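# Stock the wall glove dispenser from the cart

## Task

Take the two fresh glove boxes off the cart and set them into the two vacant slots of the wall-mounted glove dispenser (the cart and the pedal bin may be moved out of the way). At the end, release both boxes and back the robot away. The robot must not tip over or be left leaning, or the task fails.

## Robot and tools

ROBOT. A Rainbow Robotics RB-Y1: a base on two drive wheels plus two rear casters (0.66 m long, 0.58 m wide, front edge 0.10 m ahead of the drive axle), a torso whose lower leg folds at ankle, knee and hip, a yawing chest, a pan/tilt head, and two 7-joint arms, each with a parallel gripper. A bent leg can stick out beyond the base's front edge. Each arm is rated for 3 kg, and heavy weight held far forward can tip the robot.

FRAMES. Base frame: origin on the floor between the drive wheels, x forward, y left, z up. The state reports chest, left_hand and right_hand in this frame. A hand point lies midway between the finger pads, with the fingers pointing along its -z and closing along its x. The reported hand position gets less accurate at long reach. The odometry frame is the base frame at scene start. base_odometry only counts wheel rotation, so slipping appears as travel. Heading is positive to the left, from -3.142 to 3.142.

execute_actions. Argument "actions" is a list holding either nothing or one action. An empty list just returns state and images. Argument "cameras" picks images from head_camera, left_wrist_camera, right_wrist_camera. Omitting it, null or ["all"] gives all of them, [] gives none, and the "pictures" line gives the order. An action may contain:
- "base": exactly one key. translate_m is a relative straight drive in metres from the base's last reported position, + forward, -3 to 3. rotate_rad is a relative in-place turn in radians, + counter-clockwise (left), -3.2 to 3.2. The base cannot move sideways.
- "joints": one flat object for the whole robot (both arms, torso, head), keyed by joint name. Every value is an absolute target: radians for joints, metres of pad opening for grippers.
- "speeds": per-action caps. translate_m 0.05 to 0.4 m/s, rotate_rad 0.1 to 1.509 rad/s; the maximum is the default. A base move needing over 8.667 s is refused.
- "min_time_s": 0.1 to 8, the shortest duration allowed for each arm and head motion.
All motions start together and can end at different times. No action runs over 15 s. A joint you leave out may keep pushing toward an earlier target. An unknown key or out-of-range number rejects the whole call and nothing moves.

JOINT RANGES (tolerance ±0.02 unless noted).
- Torso: torso_squat_rad 0 to 1.2 (0 = tall; more lowers the level chest). torso_shift_rad -0.3 to 0.6 (+ hips forward). torso_pitch_rad -0.2 to 1.4 (+ leans forward). torso_yaw_rad -1.5 to 1.5 (+ left). Combined limits also apply: squat+shift<=1.52; squat-shift+pitch<=1.57; shift+0.5pitch-0.4squat<=0.7; shift+0.3pitch-0.5squat<=0.39. Breaking one makes the torso stop short with off_target.
- Arms (same for both except roll): shoulder_pitch -2.356 to 2.356 (0 hangs; negative raises forward and inward). left_shoulder_roll_rad 0 to 3.141 and right_shoulder_roll_rad -3.141 to 0 (each lifts the arm outward). shoulder_yaw -2.094 to 2.094 (+ turns a bent forearm left on both arms). elbow -2.617 to 0.01 (negative bends). forearm_roll -3.141 to 3.141 and hand_roll -2.705 to 2.705 (+ counter-clockwise seen from above on a hanging arm). wrist_pitch -1.57 to 1.919 (negative tips the hand forward). left_gripper_m and right_gripper_m 0 to 0.1, ±0.004.
- Head: head_pan_rad -0.523 to 0.523 (+ left, relative to chest). head_tilt_rad -0.35 to 1.57 (+ down).
- Top speeds in rad/s: arms 1 (forearm_roll, wrist_pitch, hand_roll 1.5), head 1.5, squat and pitch 0.3, shift 0.15, yaw 0.6. Grippers 0.1 m/s.

GRIPPING. To hold an object, command an opening at least 0.005 m narrower than the object. The resulting off_target is expected.

RESULTS. base_status and joint_status say how each motion ended:
- done: reached target. For the base this only means the wheels turned enough.
- off_target: stopped short and may still be pushing.
- limit_stop_at_<name>: a built-in limit stopped it.
- contact_stop: something pushed back hard (torso and arms only).
- time_out: ran too long.
- stopped_with_arm: torso halted because an arm hit something.
- limit_stop_at_own_body: halted just before touching the robot's own body.
A contact_stop, time_out or stopped_with_arm halts the whole group (torso joints, or all seven joints of one arm), and that group then holds where it is. "joint command not followed", plus a "cause:" line, means an arm's targets were withheld for self- or arm-to-arm collision; those joints read not_followed and may be retried in later actions. on_its_own covers uncommanded parts, and its "held at" is a target, not a position. A Motor temperatures line gives one number per arm joint in joint_positions order. MOTOR HOT appears from 65 °C. At 80 °C an OVER-TEMPERATURE FAULT brakes the arm, halts everything and marks keys limit_stop_at_motor_heat. A torque fault (see the load limits, e.g. elbow 31.3 N m, wrist joints 21.7) freezes the robot for 10 s. Any reported stop cancels your remaining motion calls in that reply.

OTHER TOOLS. wait: seconds 0 to 10, nothing new commanded, returns state and images. zoom_image: camera name plus region [x0,y0,x1,y1] in pixels of its latest full image, at most 504x504. Head images are 896x504, wrist images 644x364. read_manual: returns only licence text, moves nothing. finished_scene: the scene number, irreversible, so call it only once both boxes sit in the dispenser, the grippers are open and the robot has backed off.

CAUTIONS. The base does not stop on impact; its wheels may spin and it keeps pressing. A leg pushing furniture can slide the robot back without odometry noticing. Never let the arms strike or squeeze each other, fingers included; the collision check ignores grippers and palms. After a stop, first back the arm away in its own action, then the torso. Exception: if both hands share one object and the torso stops at once with nothing in the way, resend every arm joint at its current reading, then resend the torso. Avoid drops, slams and hard shoves. The robot holds its last command while you think, and held loads keep heating motors. Camera calibration is approximate and wrist-camera poses degrade with arm pose.

Each tool is called after ">>>" as name(argument=value, ...), one argument or row to a line, values as JSON.

## Session

>>> execute_actions(
  actions=[],
)

Scene clock: 0.00 s.
Motor temperatures (°C, as the motors report them): left_arm=[26 29 31 31 34 33 38] | right_arm=[27 29 30 30 33 32 32]
base_odometry: x=+0.000 y=+0.000 heading=+0.000 (m, m, rad; odometry frame)
base_status: not commanded
joint_positions: torso_squat_rad=+0.350 torso_shift_rad=+0.001 torso_pitch_rad=+0.000 torso_yaw_rad=+0.001 left_shoulder_pitch_rad=-0.015 left_shoulder_roll_rad=+0.005 left_shoulder_yaw_rad=-0.003 left_elbow_rad=-0.225 left_forearm_roll_rad=+0.017 left_wrist_pitch_rad=-0.006 left_hand_roll_rad=+0.014 left_gripper_m=+0.100 right_shoulder_pitch_rad=-0.040 right_shoulder_roll_rad=-0.031 right_shoulder_yaw_rad=-0.052 right_elbow_rad=-0.271 right_forearm_roll_rad=-0.006 right_wrist_pitch_rad=-0.007 right_hand_roll_rad=+0.002 right_gripper_m=+0.099 head_pan_rad=+0.000 head_tilt_rad=+0.400
joint_status: not commanded
chest: x=-0.2275 y=+0.0007 z=+1.2475 quat_wxyz=(+1.000, +0.000, +0.000, +0.000) (m; base frame)
left_hand: x=-0.1067 y=+0.2235 z=+0.5721 quat_wxyz=(+0.992, +0.000, -0.122, +0.012) (m; base frame)
right_hand: x=-0.0666 y=-0.2476 z=+0.5809 quat_wxyz=(+0.987, -0.017, -0.157, -0.018) (m; base frame)
pictures: head_camera, left_wrist_camera, right_wrist_camera
Images, in order (width x height): head_camera 896x504, left_wrist_camera 644x364, right_wrist_camera 644x364.

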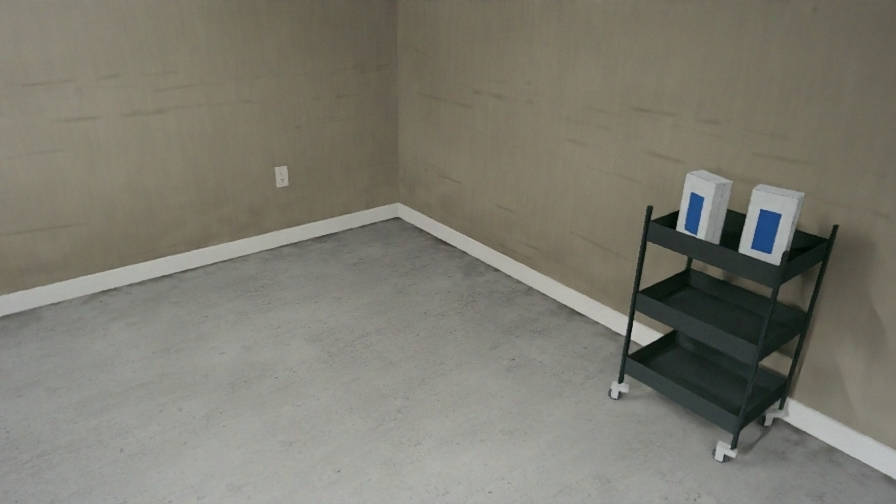

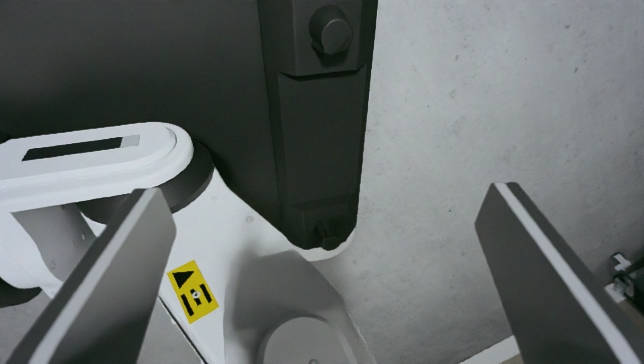

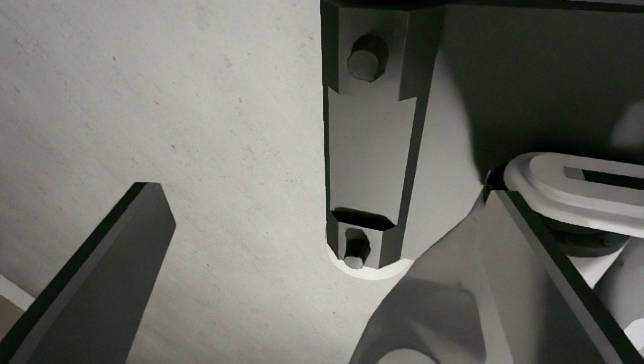

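>>> execute_actions(
  actions=[
    {"base":{"rotate_rad":-0.8},"joints":{"head_tilt_rad":0.15}},
  ],
  cameras=["head_camera"],
)

>>> execute_actions(
  actions=[
    {"base":{"rotate_rad":-0.9}},
  ],
  cameras=["head_camera"],
)

Scene clock: 11.60 s.
Motor temperatures (°C, as the motors report them): left_arm=[26 29 31 31 34 33 38] | right_arm=[27 29 30 30 33 32 32]
base_odometry: x=+0.000 y=+0.000 heading=-0.799 (m, m, rad; odometry frame)
base_status: done
joint_positions: torso_squat_rad=+0.350 torso_shift_rad=+0.001 torso_pitch_rad=+0.000 torso_yaw_rad=+0.001 left_shoulder_pitch_rad=-0.015 left_shoulder_roll_rad=+0.005 left_shoulder_yaw_rad=-0.003 left_elbow_rad=-0.225 left_forearm_roll_rad=+0.017 left_wrist_pitch_rad=-0.006 left_hand_roll_rad=+0.014 left_gripper_m=+0.100 right_shoulder_pitch_rad=-0.040 right_shoulder_roll_rad=-0.031 right_shoulder_yaw_rad=-0.052 right_elbow_rad=-0.271 right_forearm_roll_rad=-0.006 right_wrist_pitch_rad=-0.007 right_hand_roll_rad=+0.002 right_gripper_m=+0.099 head_pan_rad=+0.000 head_tilt_rad=+0.150
joint_status: all done
chest: x=-0.2275 y=+0.0007 z=+1.2475 quat_wxyz=(+1.000, +0.000, +0.000, +0.000) (m; base frame)
left_hand: x=-0.1067 y=+0.2235 z=+0.5721 quat_wxyz=(+0.992, +0.000, -0.122, +0.012) (m; base frame)
right_hand: x=-0.0666 y=-0.2476 z=+0.5809 quat_wxyz=(+0.987, -0.017, -0.157, -0.018) (m; base frame)
pictures: head_camera
camera_calibration (this result's frames):
head_camera: T_world_to_cam=[[-0.0512094, -0.99868, 0.00405267, -0.0169584], [-0.175938, 0.00502692, -0.984388, 1.45548], [0.983068, -0.051123, -0.175963, 0.400224], [0, 0, 0, 1]] pos_world=[-0.138242, -0.00379193, 1.50325]
Images, in order (width x height): head_camera 896x504.

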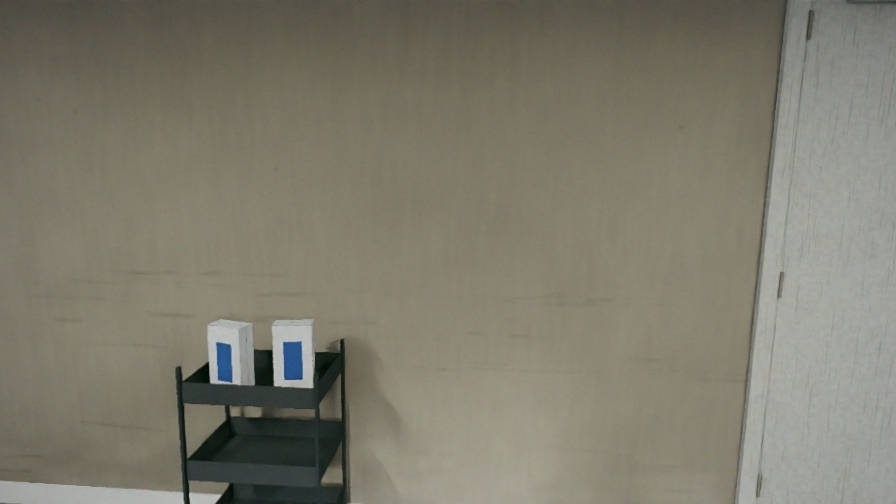

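Scene clock: 14.73 s.
Motor temperatures (°C, as the motors report them): left_arm=[26 29 31 31 34 33 38] | right_arm=[27 29 30 30 33 32 32]
base_odometry: x=+0.000 y=+0.000 heading=-1.698 (m, m, rad; odometry frame)
base_status: done
joint_positions: torso_squat_rad=+0.350 torso_shift_rad=+0.001 torso_pitch_rad=+0.000 torso_yaw_rad=+0.001 left_shoulder_pitch_rad=-0.015 left_shoulder_roll_rad=+0.005 left_shoulder_yaw_rad=-0.003 left_elbow_rad=-0.225 left_forearm_roll_rad=+0.017 left_wrist_pitch_rad=-0.006 left_hand_roll_rad=+0.014 left_gripper_m=+0.100 right_shoulder_pitch_rad=-0.040 right_shoulder_roll_rad=-0.031 right_shoulder_yaw_rad=-0.052 right_elbow_rad=-0.271 right_forearm_roll_rad=-0.006 right_wrist_pitch_rad=-0.007 right_hand_roll_rad=+0.002 right_gripper_m=+0.099 head_pan_rad=+0.000 head_tilt_rad=+0.150
joint_status: not commanded
chest: x=-0.2275 y=+0.0007 z=+1.2475 quat_wxyz=(+1.000, +0.000, +0.000, +0.000) (m; base frame)
left_hand: x=-0.1067 y=+0.2235 z=+0.5721 quat_wxyz=(+0.992, +0.000, -0.122, +0.012) (m; base frame)
right_hand: x=-0.0666 y=-0.2476 z=+0.5809 quat_wxyz=(+0.987, -0.017, -0.157, -0.018) (m; base frame)
pictures: head_camera
camera_calibration (this result's frames):
head_camera: T_world_to_cam=[[-0.0512096, -0.99868, 0.00404459, -0.0169487], [-0.175937, 0.00503484, -0.984389, 1.45548], [0.983069, -0.0511217, -0.175962, 0.400223], [0, 0, 0, 1]] pos_world=[-0.138242, -0.00379433, 1.50325]
Images, in order (width x height): head_camera 896x504.

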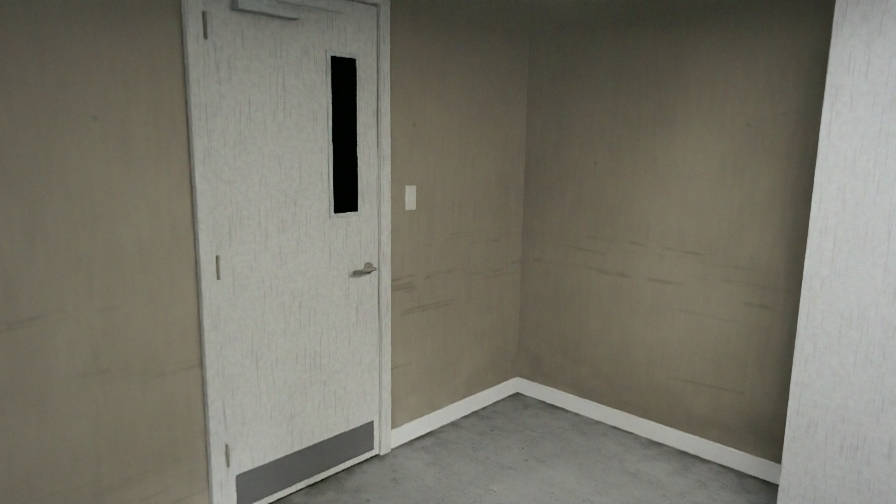

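>>> execute_actions(
  actions=[
    {"base":{"rotate_rad":-1.1}},
  ],
  cameras=["head_camera"],
)

>>> execute_actions(
  actions=[
    {"base":{"rotate_rad":-1.1}},
  ],
  cameras=["head_camera"],
)

>>> execute_actions(
  actions=[
    {"base":{"rotate_rad":-1.1}},
  ],
  cameras=["head_camera"],
)

Scene clock: 23.00 s.
Motor temperatures (°C, as the motors report them): left_arm=[26 29 31 31 34 33 38] | right_arm=[27 29 30 30 33 32 32]
base_odometry: x=+0.000 y=+0.001 heading=-2.798 (m, m, rad; odometry frame)
base_status: done
joint_positions: torso_squat_rad=+0.350 torso_shift_rad=+0.001 torso_pitch_rad=+0.000 torso_yaw_rad=+0.001 left_shoulder_pitch_rad=-0.015 left_shoulder_roll_rad=+0.005 left_shoulder_yaw_rad=-0.003 left_elbow_rad=-0.225 left_forearm_roll_rad=+0.017 left_wrist_pitch_rad=-0.006 left_hand_roll_rad=+0.014 left_gripper_m=+0.100 right_shoulder_pitch_rad=-0.040 right_shoulder_roll_rad=-0.031 right_shoulder_yaw_rad=-0.052 right_elbow_rad=-0.271 right_forearm_roll_rad=-0.006 right_wrist_pitch_rad=-0.007 right_hand_roll_rad=+0.002 right_gripper_m=+0.099 head_pan_rad=+0.000 head_tilt_rad=+0.150
joint_status: not commanded
chest: x=-0.2275 y=+0.0007 z=+1.2475 quat_wxyz=(+1.000, +0.000, +0.000, +0.000) (m; base frame)
left_hand: x=-0.1067 y=+0.2235 z=+0.5721 quat_wxyz=(+0.992, +0.000, -0.122, +0.012) (m; base frame)
right_hand: x=-0.0666 y=-0.2476 z=+0.5809 quat_wxyz=(+0.987, -0.017, -0.157, -0.018) (m; base frame)
pictures: head_camera
camera_calibration (this result's frames):
head_camera: T_world_to_cam=[[-0.0512097, -0.99868, 0.00402943, -0.0169407], [-0.175936, 0.00504979, -0.984389, 1.45548], [0.983069, -0.0511192, -0.175963, 0.400223], [0, 0, 0, 1]] pos_world=[-0.138242, -0.00380914, 1.50325]
Images, in order (width x height): head_camera 896x504.

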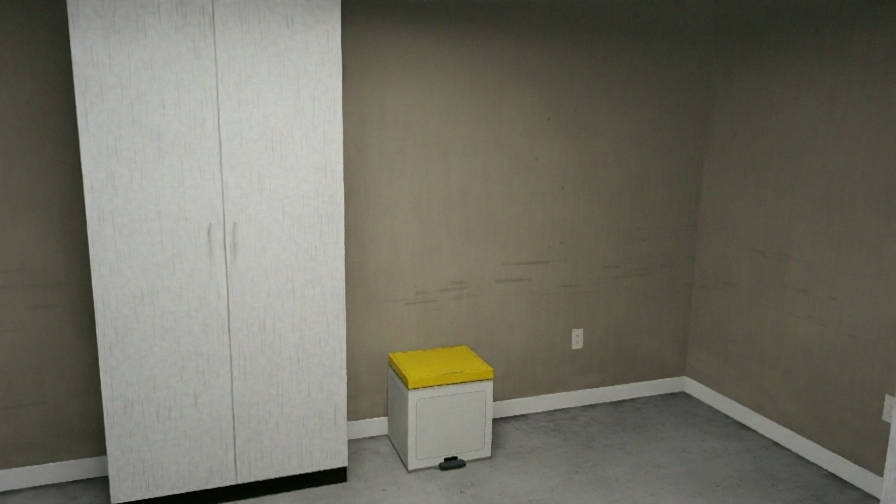

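Scene clock: 26.63 s.
Motor temperatures (°C, as the motors report them): left_arm=[26 29 31 31 34 33 38] | right_arm=[27 29 30 30 33 32 32]
base_odometry: x=+0.000 y=+0.001 heading=+2.386 (m, m, rad; odometry frame)
base_status: done
joint_positions: torso_squat_rad=+0.350 torso_shift_rad=+0.001 torso_pitch_rad=+0.000 torso_yaw_rad=+0.001 left_shoulder_pitch_rad=-0.015 left_shoulder_roll_rad=+0.005 left_shoulder_yaw_rad=-0.003 left_elbow_rad=-0.225 left_forearm_roll_rad=+0.017 left_wrist_pitch_rad=-0.006 left_hand_roll_rad=+0.014 left_gripper_m=+0.100 right_shoulder_pitch_rad=-0.040 right_shoulder_roll_rad=-0.031 right_shoulder_yaw_rad=-0.052 right_elbow_rad=-0.271 right_forearm_roll_rad=-0.006 right_wrist_pitch_rad=-0.007 right_hand_roll_rad=+0.002 right_gripper_m=+0.099 head_pan_rad=+0.000 head_tilt_rad=+0.150
joint_status: not commanded
chest: x=-0.2275 y=+0.0007 z=+1.2475 quat_wxyz=(+1.000, +0.000, +0.000, +0.000) (m; base frame)
left_hand: x=-0.1067 y=+0.2235 z=+0.5721 quat_wxyz=(+0.992, +0.000, -0.122, +0.012) (m; base frame)
right_hand: x=-0.0666 y=-0.2476 z=+0.5809 quat_wxyz=(+0.987, -0.017, -0.157, -0.018) (m; base frame)
pictures: head_camera
camera_calibration (this result's frames):
head_camera: T_world_to_cam=[[-0.0512096, -0.99868, 0.00402128, -0.0169357], [-0.175936, 0.00505778, -0.984389, 1.45548], [0.983069, -0.0511177, -0.175963, 0.400222], [0, 0, 0, 1]] pos_world=[-0.138242, -0.00381638, 1.50325]
Images, in order (width x height): head_camera 896x504.

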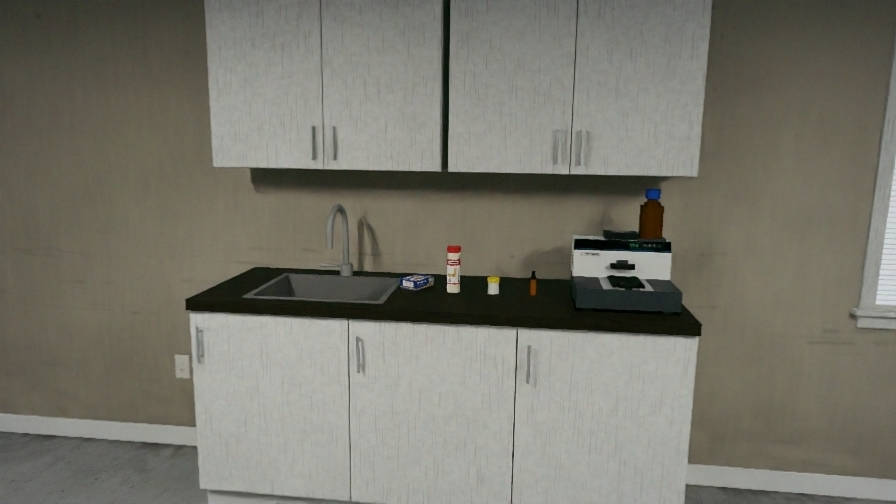

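Scene clock: 30.27 s.
Motor temperatures (°C, as the motors report them): left_arm=[26 29 31 31 34 33 38] | right_arm=[27 29 30 30 33 32 32]
base_odometry: x=+0.000 y=+0.000 heading=+1.287 (m, m, rad; odometry frame)
base_status: done
joint_positions: torso_squat_rad=+0.350 torso_shift_rad=+0.001 torso_pitch_rad=+0.000 torso_yaw_rad=+0.001 left_shoulder_pitch_rad=-0.015 left_shoulder_roll_rad=+0.005 left_shoulder_yaw_rad=-0.003 left_elbow_rad=-0.225 left_forearm_roll_rad=+0.017 left_wrist_pitch_rad=-0.006 left_hand_roll_rad=+0.014 left_gripper_m=+0.100 right_shoulder_pitch_rad=-0.040 right_shoulder_roll_rad=-0.031 right_shoulder_yaw_rad=-0.052 right_elbow_rad=-0.271 right_forearm_roll_rad=-0.006 right_wrist_pitch_rad=-0.007 right_hand_roll_rad=+0.002 right_gripper_m=+0.099 head_pan_rad=+0.000 head_tilt_rad=+0.150
joint_status: not commanded
chest: x=-0.2275 y=+0.0007 z=+1.2475 quat_wxyz=(+1.000, +0.000, +0.000, +0.000) (m; base frame)
left_hand: x=-0.1067 y=+0.2235 z=+0.5721 quat_wxyz=(+0.992, +0.000, -0.122, +0.012) (m; base frame)
right_hand: x=-0.0666 y=-0.2476 z=+0.5809 quat_wxyz=(+0.987, -0.017, -0.157, -0.018) (m; base frame)
pictures: head_camera
camera_calibration (this result's frames):
head_camera: T_world_to_cam=[[-0.0512096, -0.99868, 0.00401973, -0.0169333], [-0.175936, 0.00505931, -0.984389, 1.45548], [0.983069, -0.0511173, -0.175963, 0.400222], [0, 0, 0, 1]] pos_world=[-0.138241, -0.00381637, 1.50325]
Images, in order (width x height): head_camera 896x504.

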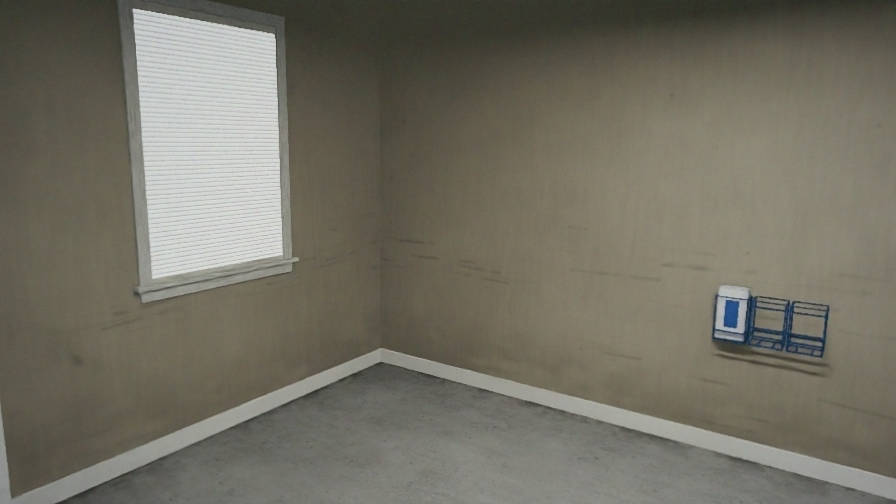

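>>> execute_actions(
  actions=[
    {"base":{"rotate_rad":-1.5}},
  ],
  cameras=[],
)

>>> execute_actions(
  actions=[
    {"base":{"translate_m":1.15}},
  ],
  cameras=[],
)

>>> execute_actions(
  actions=[
    {"base":{"rotate_rad":-0.8},"joints":{"head_tilt_rad":0.6}},
  ],
  cameras=["head_camera"],
)

Scene clock: 52.43 s.
Motor temperatures (°C, as the motors report them): left_arm=[26 29 31 31 34 33 38] | right_arm=[27 29 30 30 33 32 32]
base_odometry: x=+0.000 y=+0.000 heading=-0.212 (m, m, rad; odometry frame)
base_status: done
joint_positions: torso_squat_rad=+0.350 torso_shift_rad=+0.001 torso_pitch_rad=+0.000 torso_yaw_rad=+0.001 left_shoulder_pitch_rad=-0.015 left_shoulder_roll_rad=+0.005 left_shoulder_yaw_rad=-0.003 left_elbow_rad=-0.225 left_forearm_roll_rad=+0.017 left_wrist_pitch_rad=-0.006 left_hand_roll_rad=+0.014 left_gripper_m=+0.100 right_shoulder_pitch_rad=-0.040 right_shoulder_roll_rad=-0.031 right_shoulder_yaw_rad=-0.052 right_elbow_rad=-0.271 right_forearm_roll_rad=-0.006 right_wrist_pitch_rad=-0.007 right_hand_roll_rad=+0.002 right_gripper_m=+0.099 head_pan_rad=+0.000 head_tilt_rad=+0.150
joint_status: not commanded
chest: x=-0.2275 y=+0.0007 z=+1.2475 quat_wxyz=(+1.000, +0.000, +0.000, +0.000) (m; base frame)
left_hand: x=-0.1067 y=+0.2235 z=+0.5721 quat_wxyz=(+0.992, +0.000, -0.122, +0.012) (m; base frame)
right_hand: x=-0.0666 y=-0.2476 z=+0.5809 quat_wxyz=(+0.987, -0.017, -0.157, -0.018) (m; base frame)
pictures: none
No camera images: the call's "cameras" was empty. Leave "cameras" out to get every camera's image.

Scene clock: 56.83 s.
Motor temperatures (°C, as the motors report them): left_arm=[26 29 31 31 34 33 38] | right_arm=[27 29 30 30 33 32 32]
base_odometry: x=+1.124 y=-0.243 heading=-0.213 (m, m, rad; odometry frame)
base_status: done
joint_positions: torso_squat_rad=+0.350 torso_shift_rad=+0.001 torso_pitch_rad=+0.000 torso_yaw_rad=+0.001 left_shoulder_pitch_rad=-0.015 left_shoulder_roll_rad=+0.005 left_shoulder_yaw_rad=-0.003 left_elbow_rad=-0.225 left_forearm_roll_rad=+0.017 left_wrist_pitch_rad=-0.006 left_hand_roll_rad=+0.014 left_gripper_m=+0.100 right_shoulder_pitch_rad=-0.040 right_shoulder_roll_rad=-0.031 right_shoulder_yaw_rad=-0.052 right_elbow_rad=-0.271 right_forearm_roll_rad=-0.006 right_wrist_pitch_rad=-0.007 right_hand_roll_rad=+0.002 right_gripper_m=+0.099 head_pan_rad=+0.000 head_tilt_rad=+0.150
joint_status: not commanded
chest: x=-0.2275 y=+0.0007 z=+1.2475 quat_wxyz=(+1.000, +0.000, +0.000, +0.000) (m; base frame)
left_hand: x=-0.1067 y=+0.2235 z=+0.5721 quat_wxyz=(+0.992, +0.000, -0.122, +0.012) (m; base frame)
right_hand: x=-0.0666 y=-0.2476 z=+0.5809 quat_wxyz=(+0.987, -0.017, -0.157, -0.018) (m; base frame)
pictures: none
No camera images: the call's "cameras" was empty. Leave "cameras" out to get every camera's image.

Scene clock: 60.03 s.
Motor temperatures (°C, as the motors report them): left_arm=[26 29 31 31 34 33 38] | right_arm=[27 29 30 30 33 32 32]
base_odometry: x=+1.124 y=-0.242 heading=-1.012 (m, m, rad; odometry frame)
base_status: done
joint_positions: torso_squat_rad=+0.350 torso_shift_rad=+0.001 torso_pitch_rad=+0.000 torso_yaw_rad=+0.001 left_shoulder_pitch_rad=-0.015 left_shoulder_roll_rad=+0.005 left_shoulder_yaw_rad=-0.003 left_elbow_rad=-0.225 left_forearm_roll_rad=+0.017 left_wrist_pitch_rad=-0.006 left_hand_roll_rad=+0.014 left_gripper_m=+0.100 right_shoulder_pitch_rad=-0.040 right_shoulder_roll_rad=-0.031 right_shoulder_yaw_rad=-0.052 right_elbow_rad=-0.271 right_forearm_roll_rad=-0.006 right_wrist_pitch_rad=-0.007 right_hand_roll_rad=+0.002 right_gripper_m=+0.099 head_pan_rad=+0.000 head_tilt_rad=+0.600
joint_status: all done
chest: x=-0.2275 y=+0.0007 z=+1.2475 quat_wxyz=(+1.000, +0.000, +0.000, +0.000) (m; base frame)
left_hand: x=-0.1067 y=+0.2235 z=+0.5721 quat_wxyz=(+0.992, +0.000, -0.122, +0.012) (m; base frame)
right_hand: x=-0.0666 y=-0.2476 z=+0.5809 quat_wxyz=(+0.987, -0.017, -0.157, -0.018) (m; base frame)
pictures: head_camera
camera_calibration (this result's frames):
head_camera: T_world_to_cam=[[-0.0444159, -0.99867, 0.0261952, -0.0476332], [-0.586634, 0.00484849, -0.809838, 1.11847], [0.808634, -0.0513367, -0.586069, 0.95797], [0, 0, 0, 1]] pos_world=[-0.120631, -0.00381371, 1.46846]
Images, in order (width x height): head_camera 896x504.

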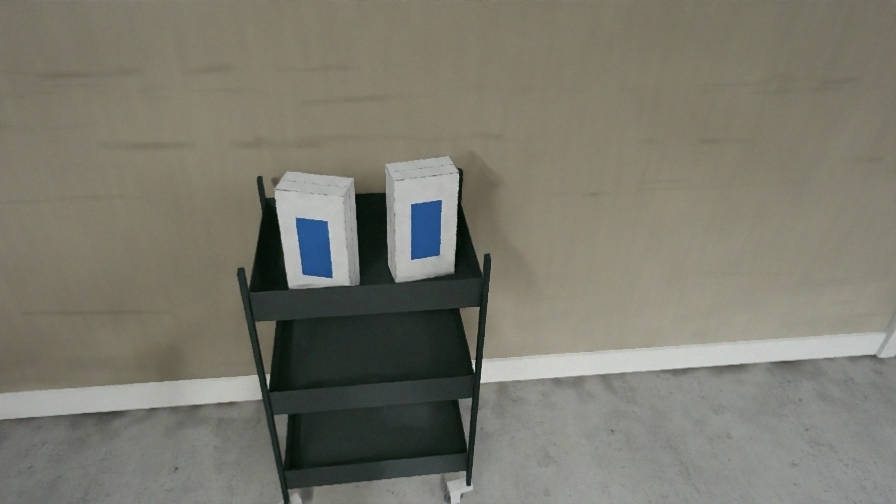

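>>> execute_actions(
  actions=[
    {"joints":{"torso_squat_rad":0,"torso_shift_rad":0.25,"torso_pitch_rad":0.45,"left_shoulder_pitch_rad":-1.105,"left_shoulder_roll_rad":0.185,"left_shoulder_yaw_rad":0.31,"left_elbow_rad":-1.35,"left_forearm_roll_rad":0,"left_wrist_pitch_rad":1.9,"left_hand_roll_rad":0,"head_tilt_rad":0.5}},
  ],
)

Scene clock: 105.83 s.
Motor temperatures (°C, as the motors report them): left_arm=[26 29 31 31 34 33 38] | right_arm=[27 29 30 30 33 32 32]
base_odometry: x=+1.124 y=-0.243 heading=-1.012 (m, m, rad; odometry frame)
base_status: not commanded
joint_positions: torso_squat_rad=+0.000 torso_shift_rad=+0.250 torso_pitch_rad=+0.450 torso_yaw_rad=+0.001 left_shoulder_pitch_rad=-1.106 left_shoulder_roll_rad=+0.185 left_shoulder_yaw_rad=+0.310 left_elbow_rad=-1.350 left_forearm_roll_rad=+0.000 left_wrist_pitch_rad=+1.900 left_hand_roll_rad=+0.000 left_gripper_m=+0.100 right_shoulder_pitch_rad=-0.040 right_shoulder_roll_rad=-0.031 right_shoulder_yaw_rad=-0.052 right_elbow_rad=-0.271 right_forearm_roll_rad=-0.006 right_wrist_pitch_rad=-0.007 right_hand_roll_rad=+0.002 right_gripper_m=+0.099 head_pan_rad=+0.000 head_tilt_rad=+0.500
joint_status: all done
chest: x=+0.0798 y=+0.0007 z=+1.2373 quat_wxyz=(+0.975, +0.000, +0.223, +0.000) (m; base frame)
left_hand: x=+0.5677 y=+0.2196 z=+0.9480 quat_wxyz=(+0.999, -0.001, -0.040, -0.001) (m; base frame)
right_hand: x=-0.0652 y=-0.2476 z=+0.5671 quat_wxyz=(+0.997, -0.021, +0.067, -0.014) (m; base frame)
pictures: head_camera, left_wrist_camera, right_wrist_camera
camera_calibration (this result's frames):
head_camera: T_world_to_cam=[[-0.0331278, -0.998658, 0.0397989, -0.0505015], [-0.828637, 0.00517995, -0.559762, 1.00945], [0.558805, -0.0515225, -0.827697, 1.00451], [0, 0, 0, 1]] pos_world=[0.273474, -0.00390776, 1.39849]
left_wrist_camera: T_world_to_cam=[[0.995904, -0.0098641, 0.0898767, -0.648253], [-0.067158, -0.746258, 0.662261, -0.400781], [0.0605386, -0.665584, -0.743863, 0.907103], [0, 0, 0, 1]] pos_world=[0.563768, 0.298273, 0.998445]
right_wrist_camera: T_world_to_cam=[[-0.994158, 0.0277782, 0.104295, -0.115083], [0.0863734, 0.784205, 0.614461, -0.120004], [-0.0647199, 0.61988, -0.782023, 0.68265], [0, 0, 0, 1]] pos_world=[-0.0598647, -0.325857, 0.619589]
Images, in order (width x height): head_camera 896x504, left_wrist_camera 644x364, right_wrist_camera 644x364.

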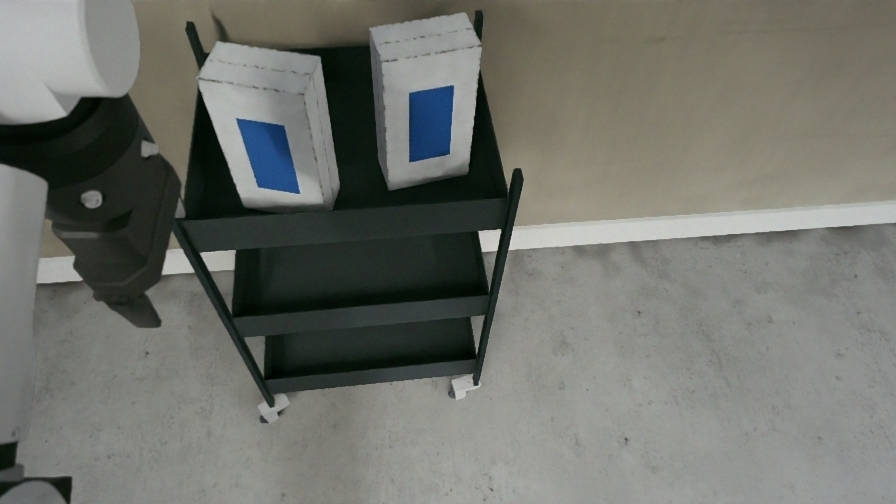

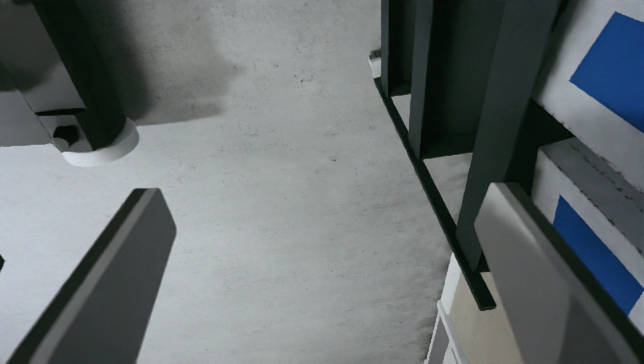

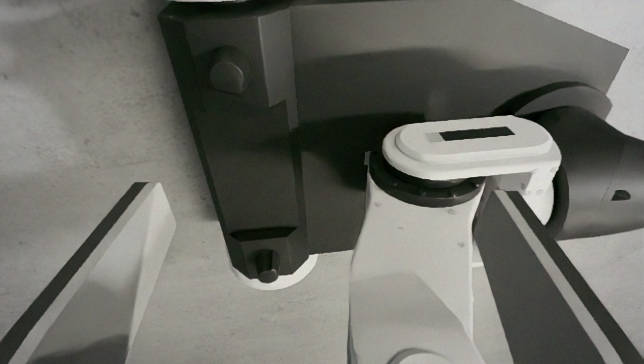

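>>> execute_actions(
  actions=[
    {"base":{"rotate_rad":-0.045},"joints":{"left_hand_roll_rad":-0.15}},
  ],
  cameras=[],
)

>>> execute_actions(
  actions=[
    {"base":{"translate_m":0.3},"speeds":{"translate_m":0.15},"joints":{"head_tilt_rad":0.65}},
  ],
  cameras=["head_camera","left_wrist_camera"],
)

Scene clock: 126.17 s.
Motor temperatures (°C, as the motors report them): left_arm=[27 29 31 32 34 33 38] | right_arm=[27 29 30 30 33 32 32]
base_odometry: x=+1.124 y=-0.242 heading=-1.056 (m, m, rad; odometry frame)
base_status: done
joint_positions: torso_squat_rad=+0.000 torso_shift_rad=+0.250 torso_pitch_rad=+0.450 torso_yaw_rad=+0.001 left_shoulder_pitch_rad=-1.105 left_shoulder_roll_rad=+0.185 left_shoulder_yaw_rad=+0.310 left_elbow_rad=-1.350 left_forearm_roll_rad=+0.000 left_wrist_pitch_rad=+1.900 left_hand_roll_rad=-0.150 left_gripper_m=+0.100 right_shoulder_pitch_rad=-0.040 right_shoulder_roll_rad=-0.031 right_shoulder_yaw_rad=-0.052 right_elbow_rad=-0.271 right_forearm_roll_rad=-0.006 right_wrist_pitch_rad=-0.007 right_hand_roll_rad=+0.002 right_gripper_m=+0.099 head_pan_rad=+0.000 head_tilt_rad=+0.500
joint_status: all done
chest: x=+0.0798 y=+0.0007 z=+1.2373 quat_wxyz=(+0.975, +0.000, +0.223, +0.000) (m; base frame)
left_hand: x=+0.5676 y=+0.2197 z=+0.9480 quat_wxyz=(+0.996, +0.002, -0.040, -0.076) (m; base frame)
right_hand: x=-0.0652 y=-0.2476 z=+0.5671 quat_wxyz=(+0.997, -0.021, +0.067, -0.014) (m; base frame)
pictures: none
No camera images: the call's "cameras" was empty. Leave "cameras" out to get every camera's image.

Scene clock: 129.10 s.
Motor temperatures (°C, as the motors report them): left_arm=[27 29 31 32 34 33 38] | right_arm=[27 29 30 30 33 32 32]
base_odometry: x=+1.271 y=-0.504 heading=-1.057 (m, m, rad; odometry frame)
base_status: done
joint_positions: torso_squat_rad=+0.000 torso_shift_rad=+0.250 torso_pitch_rad=+0.450 torso_yaw_rad=+0.001 left_shoulder_pitch_rad=-1.105 left_shoulder_roll_rad=+0.185 left_shoulder_yaw_rad=+0.310 left_elbow_rad=-1.350 left_forearm_roll_rad=+0.000 left_wrist_pitch_rad=+1.900 left_hand_roll_rad=-0.150 left_gripper_m=+0.100 right_shoulder_pitch_rad=-0.040 right_shoulder_roll_rad=-0.031 right_shoulder_yaw_rad=-0.052 right_elbow_rad=-0.271 right_forearm_roll_rad=-0.006 right_wrist_pitch_rad=-0.007 right_hand_roll_rad=+0.002 right_gripper_m=+0.099 head_pan_rad=+0.000 head_tilt_rad=+0.650
joint_status: all done
chest: x=+0.0797 y=+0.0007 z=+1.2374 quat_wxyz=(+0.975, +0.000, +0.223, +0.000) (m; base frame)
left_hand: x=+0.5676 y=+0.2197 z=+0.9481 quat_wxyz=(+0.996, +0.002, -0.040, -0.076) (m; base frame)
right_hand: x=-0.0651 y=-0.2476 z=+0.5671 quat_wxyz=(+0.997, -0.021, +0.067, -0.014) (m; base frame)
pictures: head_camera, left_wrist_camera
camera_calibration (this result's frames):
head_camera: T_world_to_cam=[[-0.0268156, -0.998656, 0.0443441, -0.0580839], [-0.902866, 0.00515472, -0.429891, 0.840363], [0.429085, -0.0515646, -0.901791, 1.13316], [0, 0, 0, 1]] pos_world=[0.270955, -0.0039067, 1.38572]
left_wrist_camera: T_world_to_cam=[[0.983229, -0.159111, 0.0891304, -0.607501], [-0.17829, -0.735737, 0.653379, -0.331658], [-0.0383831, -0.658312, -0.751766, 0.969245], [0, 0, 0, 1]] pos_world=[0.575384, 0.297393, 0.999491]
Images, in order (width x height): head_camera 896x504, left_wrist_camera 644x364.

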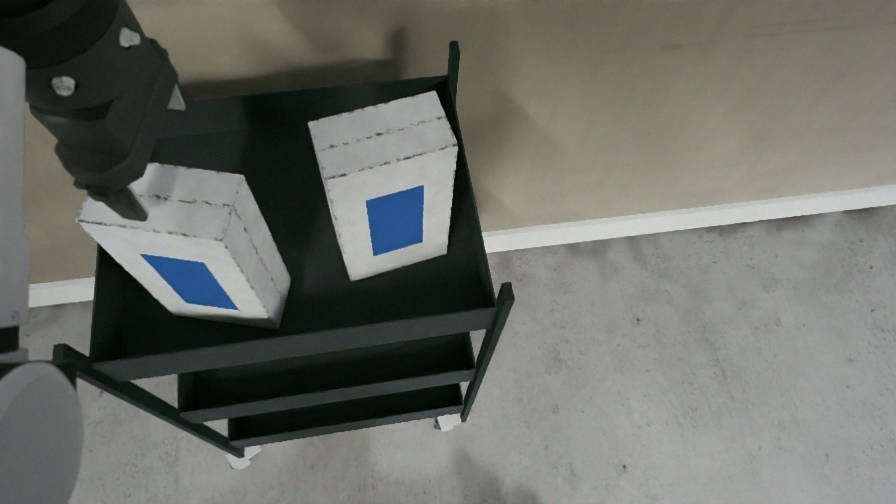

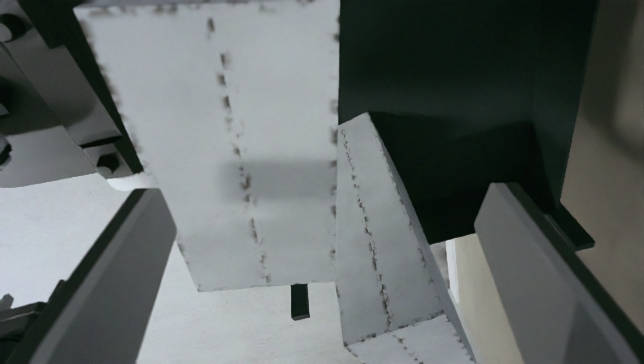

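>>> execute_actions(
  actions=[
    {"base":{"translate_m":-0.015},"joints":{"torso_squat_rad":0.45}},
  ],
  cameras=["head_camera","left_wrist_camera"],
)

Scene clock: 143.40 s.
Motor temperatures (°C, as the motors report them): left_arm=[28 29 31 32 34 33 38] | right_arm=[27 29 30 30 33 32 32]
base_odometry: x=+1.264 y=-0.491 heading=-1.057 (m, m, rad; odometry frame)
base_status: done
joint_positions: torso_squat_rad=+0.450 torso_shift_rad=+0.250 torso_pitch_rad=+0.450 torso_yaw_rad=+0.001 left_shoulder_pitch_rad=-1.105 left_shoulder_roll_rad=+0.185 left_shoulder_yaw_rad=+0.310 left_elbow_rad=-1.350 left_forearm_roll_rad=+0.000 left_wrist_pitch_rad=+1.900 left_hand_roll_rad=-0.150 left_gripper_m=+0.100 right_shoulder_pitch_rad=-0.040 right_shoulder_roll_rad=-0.031 right_shoulder_yaw_rad=-0.052 right_elbow_rad=-0.271 right_forearm_roll_rad=-0.006 right_wrist_pitch_rad=-0.007 right_hand_roll_rad=+0.002 right_gripper_m=+0.099 head_pan_rad=+0.000 head_tilt_rad=+0.650
joint_status: all done
chest: x=+0.0624 y=+0.0006 z=+1.1699 quat_wxyz=(+0.975, +0.000, +0.223, +0.000) (m; base frame)
left_hand: x=+0.5503 y=+0.2196 z=+0.8807 quat_wxyz=(+0.996, +0.002, -0.040, -0.076) (m; base frame)
right_hand: x=-0.0823 y=-0.2477 z=+0.4996 quat_wxyz=(+0.997, -0.021, +0.067, -0.014) (m; base frame)
pictures: head_camera, left_wrist_camera
camera_calibration (this result's frames):
head_camera: T_world_to_cam=[[-0.0268242, -0.998656, 0.044339, -0.0556115], [-0.902783, 0.00515469, -0.430065, 0.795907], [0.429259, -0.0515647, -0.901708, 1.07964], [0, 0, 0, 1]] pos_world=[0.253596, -0.00396827, 1.31828]
left_wrist_camera: T_world_to_cam=[[0.983222, -0.159093, 0.0892451, -0.584596], [-0.178353, -0.735746, 0.653351, -0.290673], [-0.038282, -0.658306, -0.751776, 0.917825], [0, 0, 0, 1]] pos_world=[0.558081, 0.297343, 0.932083]
Images, in order (width x height): head_camera 896x504, left_wrist_camera 644x364.

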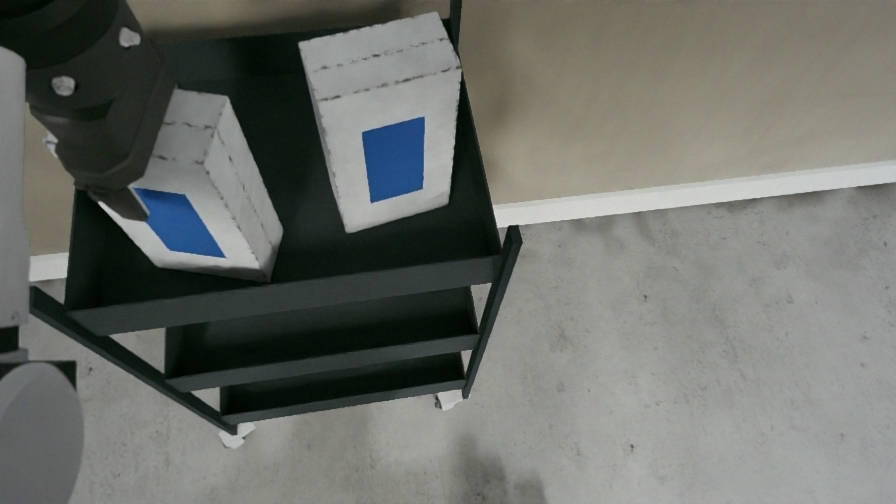

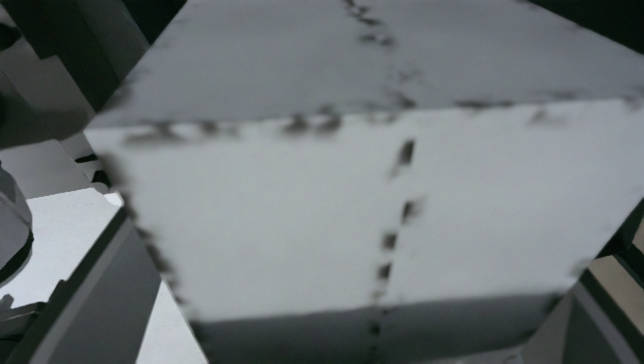

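>>> execute_actions(
  actions=[
    {"joints":{"left_gripper_m":0.05}},
  ],
  cameras=[],
)

>>> execute_actions(
  actions=[
    {"joints":{"torso_squat_rad":0.0,"head_tilt_rad":0.5}},
  ],
  cameras=["head_camera","left_wrist_camera"],
)

Scene clock: 150.57 s.
Motor temperatures (°C, as the motors report them): left_arm=[28 29 31 32 34 33 38] | right_arm=[27 29 30 30 33 32 32]
base_odometry: x=+1.264 y=-0.491 heading=-1.057 (m, m, rad; odometry frame)
base_status: not commanded
joint_positions: torso_squat_rad=+0.450 torso_shift_rad=+0.250 torso_pitch_rad=+0.450 torso_yaw_rad=+0.001 left_shoulder_pitch_rad=-1.105 left_shoulder_roll_rad=+0.185 left_shoulder_yaw_rad=+0.310 left_elbow_rad=-1.350 left_forearm_roll_rad=+0.000 left_wrist_pitch_rad=+1.900 left_hand_roll_rad=-0.150 left_gripper_m=+0.062 right_shoulder_pitch_rad=-0.040 right_shoulder_roll_rad=-0.031 right_shoulder_yaw_rad=-0.052 right_elbow_rad=-0.271 right_forearm_roll_rad=-0.006 right_wrist_pitch_rad=-0.007 right_hand_roll_rad=+0.002 right_gripper_m=+0.099 head_pan_rad=+0.000 head_tilt_rad=+0.650
joint_status: left_gripper_m off_target (ended at +0.062, target +0.050)
chest: x=+0.0624 y=+0.0006 z=+1.1699 quat_wxyz=(+0.975, +0.000, +0.223, +0.000) (m; base frame)
left_hand: x=+0.5503 y=+0.2196 z=+0.8807 quat_wxyz=(+0.996, +0.002, -0.040, -0.076) (m; base frame)
right_hand: x=-0.0823 y=-0.2477 z=+0.4996 quat_wxyz=(+0.997, -0.021, +0.067, -0.014) (m; base frame)
pictures: none
No camera images: the call's "cameras" was empty. Leave "cameras" out to get every camera's image.

Scene clock: 152.93 s.
Motor temperatures (°C, as the motors report them): left_arm=[28 29 31 32 34 33 38] | right_arm=[27 29 30 30 33 32 32]
base_odometry: x=+1.264 y=-0.491 heading=-1.057 (m, m, rad; odometry frame)
base_status: not commanded
joint_positions: torso_squat_rad=+0.000 torso_shift_rad=+0.250 torso_pitch_rad=+0.450 torso_yaw_rad=+0.001 left_shoulder_pitch_rad=-1.105 left_shoulder_roll_rad=+0.185 left_shoulder_yaw_rad=+0.310 left_elbow_rad=-1.350 left_forearm_roll_rad=+0.000 left_wrist_pitch_rad=+1.900 left_hand_roll_rad=-0.150 left_gripper_m=+0.062 right_shoulder_pitch_rad=-0.040 right_shoulder_roll_rad=-0.031 right_shoulder_yaw_rad=-0.052 right_elbow_rad=-0.271 right_forearm_roll_rad=-0.006 right_wrist_pitch_rad=-0.007 right_hand_roll_rad=+0.002 right_gripper_m=+0.099 head_pan_rad=+0.000 head_tilt_rad=+0.500
joint_status: all done
chest: x=+0.0799 y=+0.0007 z=+1.2373 quat_wxyz=(+0.975, +0.000, +0.223, +0.000) (m; base frame)
left_hand: x=+0.5675 y=+0.2197 z=+0.9476 quat_wxyz=(+0.996, +0.002, -0.039, -0.075) (m; base frame)
right_hand: x=-0.0652 y=-0.2476 z=+0.5671 quat_wxyz=(+0.997, -0.021, +0.067, -0.014) (m; base frame)
pictures: head_camera, left_wrist_camera
camera_calibration (this result's frames):
head_camera: T_world_to_cam=[[-0.0331184, -0.998658, 0.0398086, -0.0505085], [-0.82875, 0.00517714, -0.559595, 1.00932], [0.558638, -0.0515242, -0.82781, 1.00458], [0, 0, 0, 1]] pos_world=[0.273604, -0.00390599, 1.39842]
left_wrist_camera: T_world_to_cam=[[0.983347, -0.15901, 0.0880043, -0.60636], [-0.177468, -0.735796, 0.653536, -0.331876], [-0.0391654, -0.65827, -0.751762, 0.969326], [0, 0, 0, 1]] pos_world=[0.575329, 0.297468, 0.998958]
Images, in order (width x height): head_camera 896x504, left_wrist_camera 644x364.

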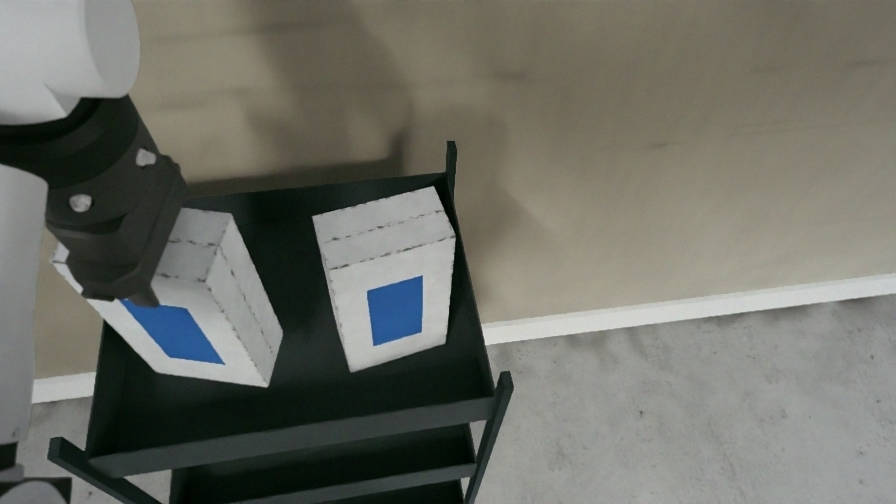

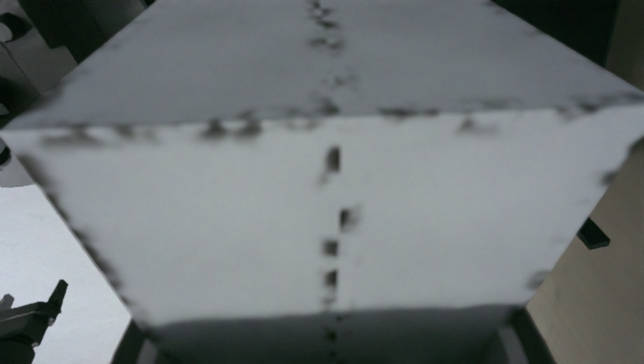

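>>> execute_actions(
  actions=[
    {"joints":{"left_shoulder_pitch_rad":-1.22,"left_shoulder_roll_rad":0.21,"left_shoulder_yaw_rad":0.325}},
  ],
  cameras=[],
)

>>> execute_actions(
  actions=[
    {"base":{"translate_m":-0.45},"speeds":{"translate_m":0.2},"joints":{"head_tilt_rad":0.3}},
  ],
  cameras=["head_camera"],
)

Scene clock: 161.47 s.
Motor temperatures (°C, as the motors report them): left_arm=[28 29 31 32 34 33 38] | right_arm=[27 29 30 30 33 32 32]
base_odometry: x=+1.264 y=-0.491 heading=-1.057 (m, m, rad; odometry frame)
base_status: not commanded
joint_positions: torso_squat_rad=+0.000 torso_shift_rad=+0.250 torso_pitch_rad=+0.450 torso_yaw_rad=+0.001 left_shoulder_pitch_rad=-1.220 left_shoulder_roll_rad=+0.210 left_shoulder_yaw_rad=+0.325 left_elbow_rad=-1.350 left_forearm_roll_rad=+0.000 left_wrist_pitch_rad=+1.900 left_hand_roll_rad=-0.150 left_gripper_m=+0.062 right_shoulder_pitch_rad=-0.040 right_shoulder_roll_rad=-0.031 right_shoulder_yaw_rad=-0.052 right_elbow_rad=-0.271 right_forearm_roll_rad=-0.006 right_wrist_pitch_rad=-0.007 right_hand_roll_rad=+0.002 right_gripper_m=+0.099 head_pan_rad=+0.000 head_tilt_rad=+0.500
joint_status: all done
chest: x=+0.0799 y=+0.0007 z=+1.2373 quat_wxyz=(+0.975, +0.000, +0.223, +0.000) (m; base frame)
left_hand: x=+0.6060 y=+0.2128 z=+1.0022 quat_wxyz=(+0.992, +0.002, -0.097, -0.079) (m; base frame)
right_hand: x=-0.0652 y=-0.2476 z=+0.5671 quat_wxyz=(+0.997, -0.021, +0.067, -0.014) (m; base frame)
pictures: none
No camera images: the call's "cameras" was empty. Leave "cameras" out to get every camera's image.

Scene clock: 164.70 s.
Motor temperatures (°C, as the motors report them): left_arm=[28 29 31 32 34 33 38] | right_arm=[27 29 30 30 33 32 32]
base_odometry: x=+1.043 y=-0.099 heading=-1.058 (m, m, rad; odometry frame)
base_status: done
joint_positions: torso_squat_rad=+0.000 torso_shift_rad=+0.250 torso_pitch_rad=+0.450 torso_yaw_rad=+0.001 left_shoulder_pitch_rad=-1.220 left_shoulder_roll_rad=+0.210 left_shoulder_yaw_rad=+0.325 left_elbow_rad=-1.350 left_forearm_roll_rad=+0.000 left_wrist_pitch_rad=+1.900 left_hand_roll_rad=-0.150 left_gripper_m=+0.062 right_shoulder_pitch_rad=-0.040 right_shoulder_roll_rad=-0.031 right_shoulder_yaw_rad=-0.052 right_elbow_rad=-0.271 right_forearm_roll_rad=-0.006 right_wrist_pitch_rad=-0.007 right_hand_roll_rad=+0.002 right_gripper_m=+0.099 head_pan_rad=+0.000 head_tilt_rad=+0.300
joint_status: all done
chest: x=+0.0798 y=+0.0007 z=+1.2374 quat_wxyz=(+0.975, +0.000, +0.223, +0.000) (m; base frame)
left_hand: x=+0.6059 y=+0.2128 z=+1.0023 quat_wxyz=(+0.992, +0.002, -0.097, -0.079) (m; base frame)
right_hand: x=-0.0651 y=-0.2476 z=+0.5671 quat_wxyz=(+0.997, -0.021, +0.067, -0.014) (m; base frame)
pictures: head_camera
camera_calibration (this result's frames):
head_camera: T_world_to_cam=[[-0.0403628, -0.998659, 0.0324132, -0.0387255], [-0.70086, 0.00517592, -0.71328, 1.20171], [0.712156, -0.0515071, -0.700129, 0.796355], [0, 0, 0, 1]] pos_world=[0.273539, -0.0038757, 1.41596]
Images, in order (width x height): head_camera 896x504.

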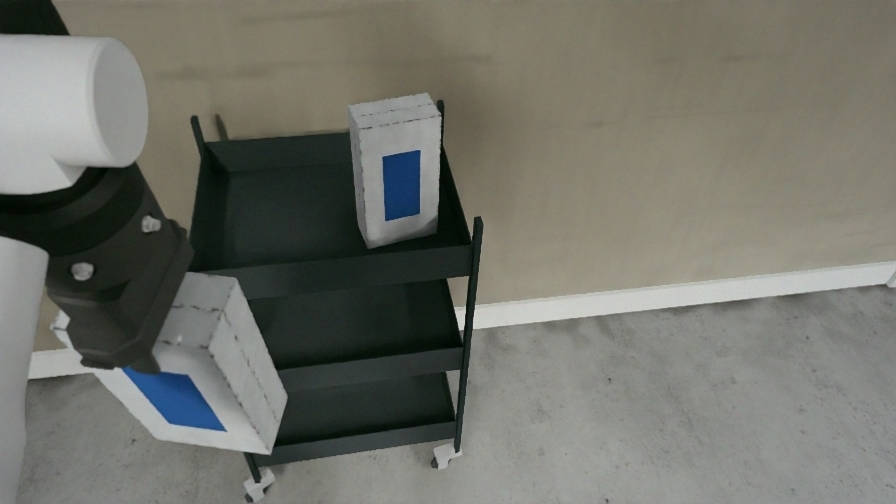

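>>> execute_actions(
  actions=[
    {"base":{"rotate_rad":2.62},"speeds":{"rotate_rad":0.8}},
  ],
  cameras=[],
)

>>> execute_actions(
  actions=[
    {"base":{"translate_m":1.58}},
  ],
  cameras=[],
)

>>> execute_actions(
  actions=[
    {"base":{"rotate_rad":-0.97},"speeds":{"rotate_rad":0.8},"joints":{"head_tilt_rad":0.0}},
  ],
  cameras=["head_camera"],
)

Scene clock: 177.97 s.
Motor temperatures (°C, as the motors report them): left_arm=[29 29 31 32 34 33 38] | right_arm=[27 29 30 30 33 32 32]
base_odometry: x=+1.043 y=-0.099 heading=+1.561 (m, m, rad; odometry frame)
base_status: done
joint_positions: torso_squat_rad=+0.000 torso_shift_rad=+0.250 torso_pitch_rad=+0.450 torso_yaw_rad=+0.001 left_shoulder_pitch_rad=-1.220 left_shoulder_roll_rad=+0.210 left_shoulder_yaw_rad=+0.325 left_elbow_rad=-1.350 left_forearm_roll_rad=+0.000 left_wrist_pitch_rad=+1.900 left_hand_roll_rad=-0.150 left_gripper_m=+0.062 right_shoulder_pitch_rad=-0.040 right_shoulder_roll_rad=-0.031 right_shoulder_yaw_rad=-0.052 right_elbow_rad=-0.271 right_forearm_roll_rad=-0.006 right_wrist_pitch_rad=-0.007 right_hand_roll_rad=+0.002 right_gripper_m=+0.099 head_pan_rad=+0.000 head_tilt_rad=+0.300
joint_status: not commanded
chest: x=+0.0798 y=+0.0007 z=+1.2374 quat_wxyz=(+0.975, +0.000, +0.223, +0.000) (m; base frame)
left_hand: x=+0.6059 y=+0.2128 z=+1.0023 quat_wxyz=(+0.992, +0.002, -0.097, -0.079) (m; base frame)
right_hand: x=-0.0651 y=-0.2476 z=+0.5671 quat_wxyz=(+0.997, -0.021, +0.067, -0.014) (m; base frame)
pictures: none
No camera images: the call's "cameras" was empty. Leave "cameras" out to get every camera's image.

Scene clock: 183.40 s.
Motor temperatures (°C, as the motors report them): left_arm=[29 29 31 33 34 33 38] | right_arm=[27 29 30 30 33 32 32]
base_odometry: x=+1.057 y=+1.481 heading=+1.562 (m, m, rad; odometry frame)
base_status: done
joint_positions: torso_squat_rad=+0.000 torso_shift_rad=+0.250 torso_pitch_rad=+0.450 torso_yaw_rad=+0.001 left_shoulder_pitch_rad=-1.220 left_shoulder_roll_rad=+0.210 left_shoulder_yaw_rad=+0.325 left_elbow_rad=-1.350 left_forearm_roll_rad=+0.000 left_wrist_pitch_rad=+1.900 left_hand_roll_rad=-0.150 left_gripper_m=+0.062 right_shoulder_pitch_rad=-0.040 right_shoulder_roll_rad=-0.031 right_shoulder_yaw_rad=-0.052 right_elbow_rad=-0.271 right_forearm_roll_rad=-0.006 right_wrist_pitch_rad=-0.007 right_hand_roll_rad=+0.002 right_gripper_m=+0.099 head_pan_rad=+0.000 head_tilt_rad=+0.300
joint_status: not commanded
chest: x=+0.0799 y=+0.0007 z=+1.2373 quat_wxyz=(+0.975, +0.000, +0.223, +0.000) (m; base frame)
left_hand: x=+0.6060 y=+0.2128 z=+1.0022 quat_wxyz=(+0.992, +0.002, -0.097, -0.079) (m; base frame)
right_hand: x=-0.0651 y=-0.2476 z=+0.5671 quat_wxyz=(+0.997, -0.021, +0.067, -0.014) (m; base frame)
pictures: none
No camera images: the call's "cameras" was empty. Leave "cameras" out to get every camera's image.

Scene clock: 186.53 s.
Motor temperatures (°C, as the motors report them): left_arm=[29 29 31 33 34 33 38] | right_arm=[27 29 30 30 33 32 32]
base_odometry: x=+1.057 y=+1.481 heading=+0.592 (m, m, rad; odometry frame)
base_status: done
joint_positions: torso_squat_rad=+0.000 torso_shift_rad=+0.250 torso_pitch_rad=+0.450 torso_yaw_rad=+0.001 left_shoulder_pitch_rad=-1.220 left_shoulder_roll_rad=+0.210 left_shoulder_yaw_rad=+0.325 left_elbow_rad=-1.350 left_forearm_roll_rad=+0.000 left_wrist_pitch_rad=+1.900 left_hand_roll_rad=-0.150 left_gripper_m=+0.062 right_shoulder_pitch_rad=-0.040 right_shoulder_roll_rad=-0.031 right_shoulder_yaw_rad=-0.052 right_elbow_rad=-0.271 right_forearm_roll_rad=-0.006 right_wrist_pitch_rad=-0.007 right_hand_roll_rad=+0.002 right_gripper_m=+0.099 head_pan_rad=+0.000 head_tilt_rad=+0.000
joint_status: all done
chest: x=+0.0799 y=+0.0007 z=+1.2373 quat_wxyz=(+0.975, +0.000, +0.223, +0.000) (m; base frame)
left_hand: x=+0.6060 y=+0.2128 z=+1.0022 quat_wxyz=(+0.992, +0.002, -0.097, -0.079) (m; base frame)
right_hand: x=-0.0651 y=-0.2476 z=+0.5671 quat_wxyz=(+0.997, -0.021, +0.067, -0.014) (m; base frame)
pictures: head_camera
camera_calibration (this result's frames):
head_camera: T_world_to_cam=[[-0.0481025, -0.998662, 0.0189615, -0.0183302], [-0.458904, 0.00523464, -0.888471, 1.40323], [0.887183, -0.0514391, -0.458542, 0.423397], [0, 0, 0, 1]] pos_world=[0.267437, -0.00387191, 1.44123]
Images, in order (width x height): head_camera 896x504.

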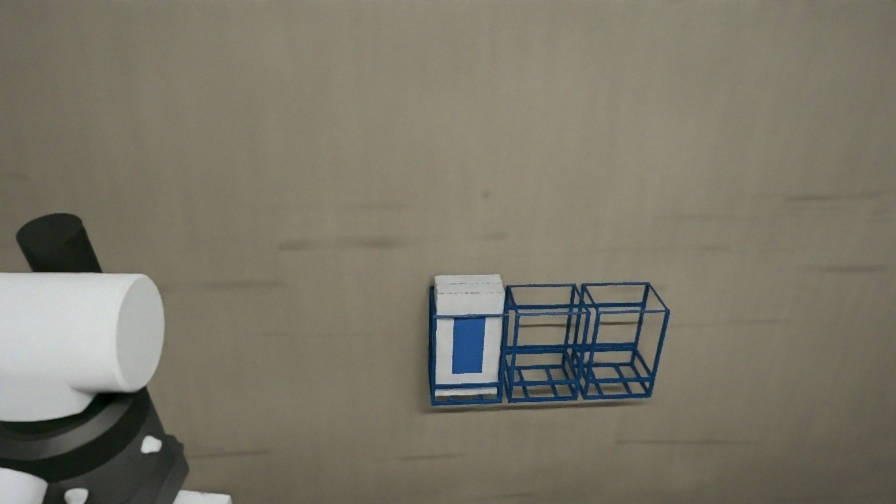

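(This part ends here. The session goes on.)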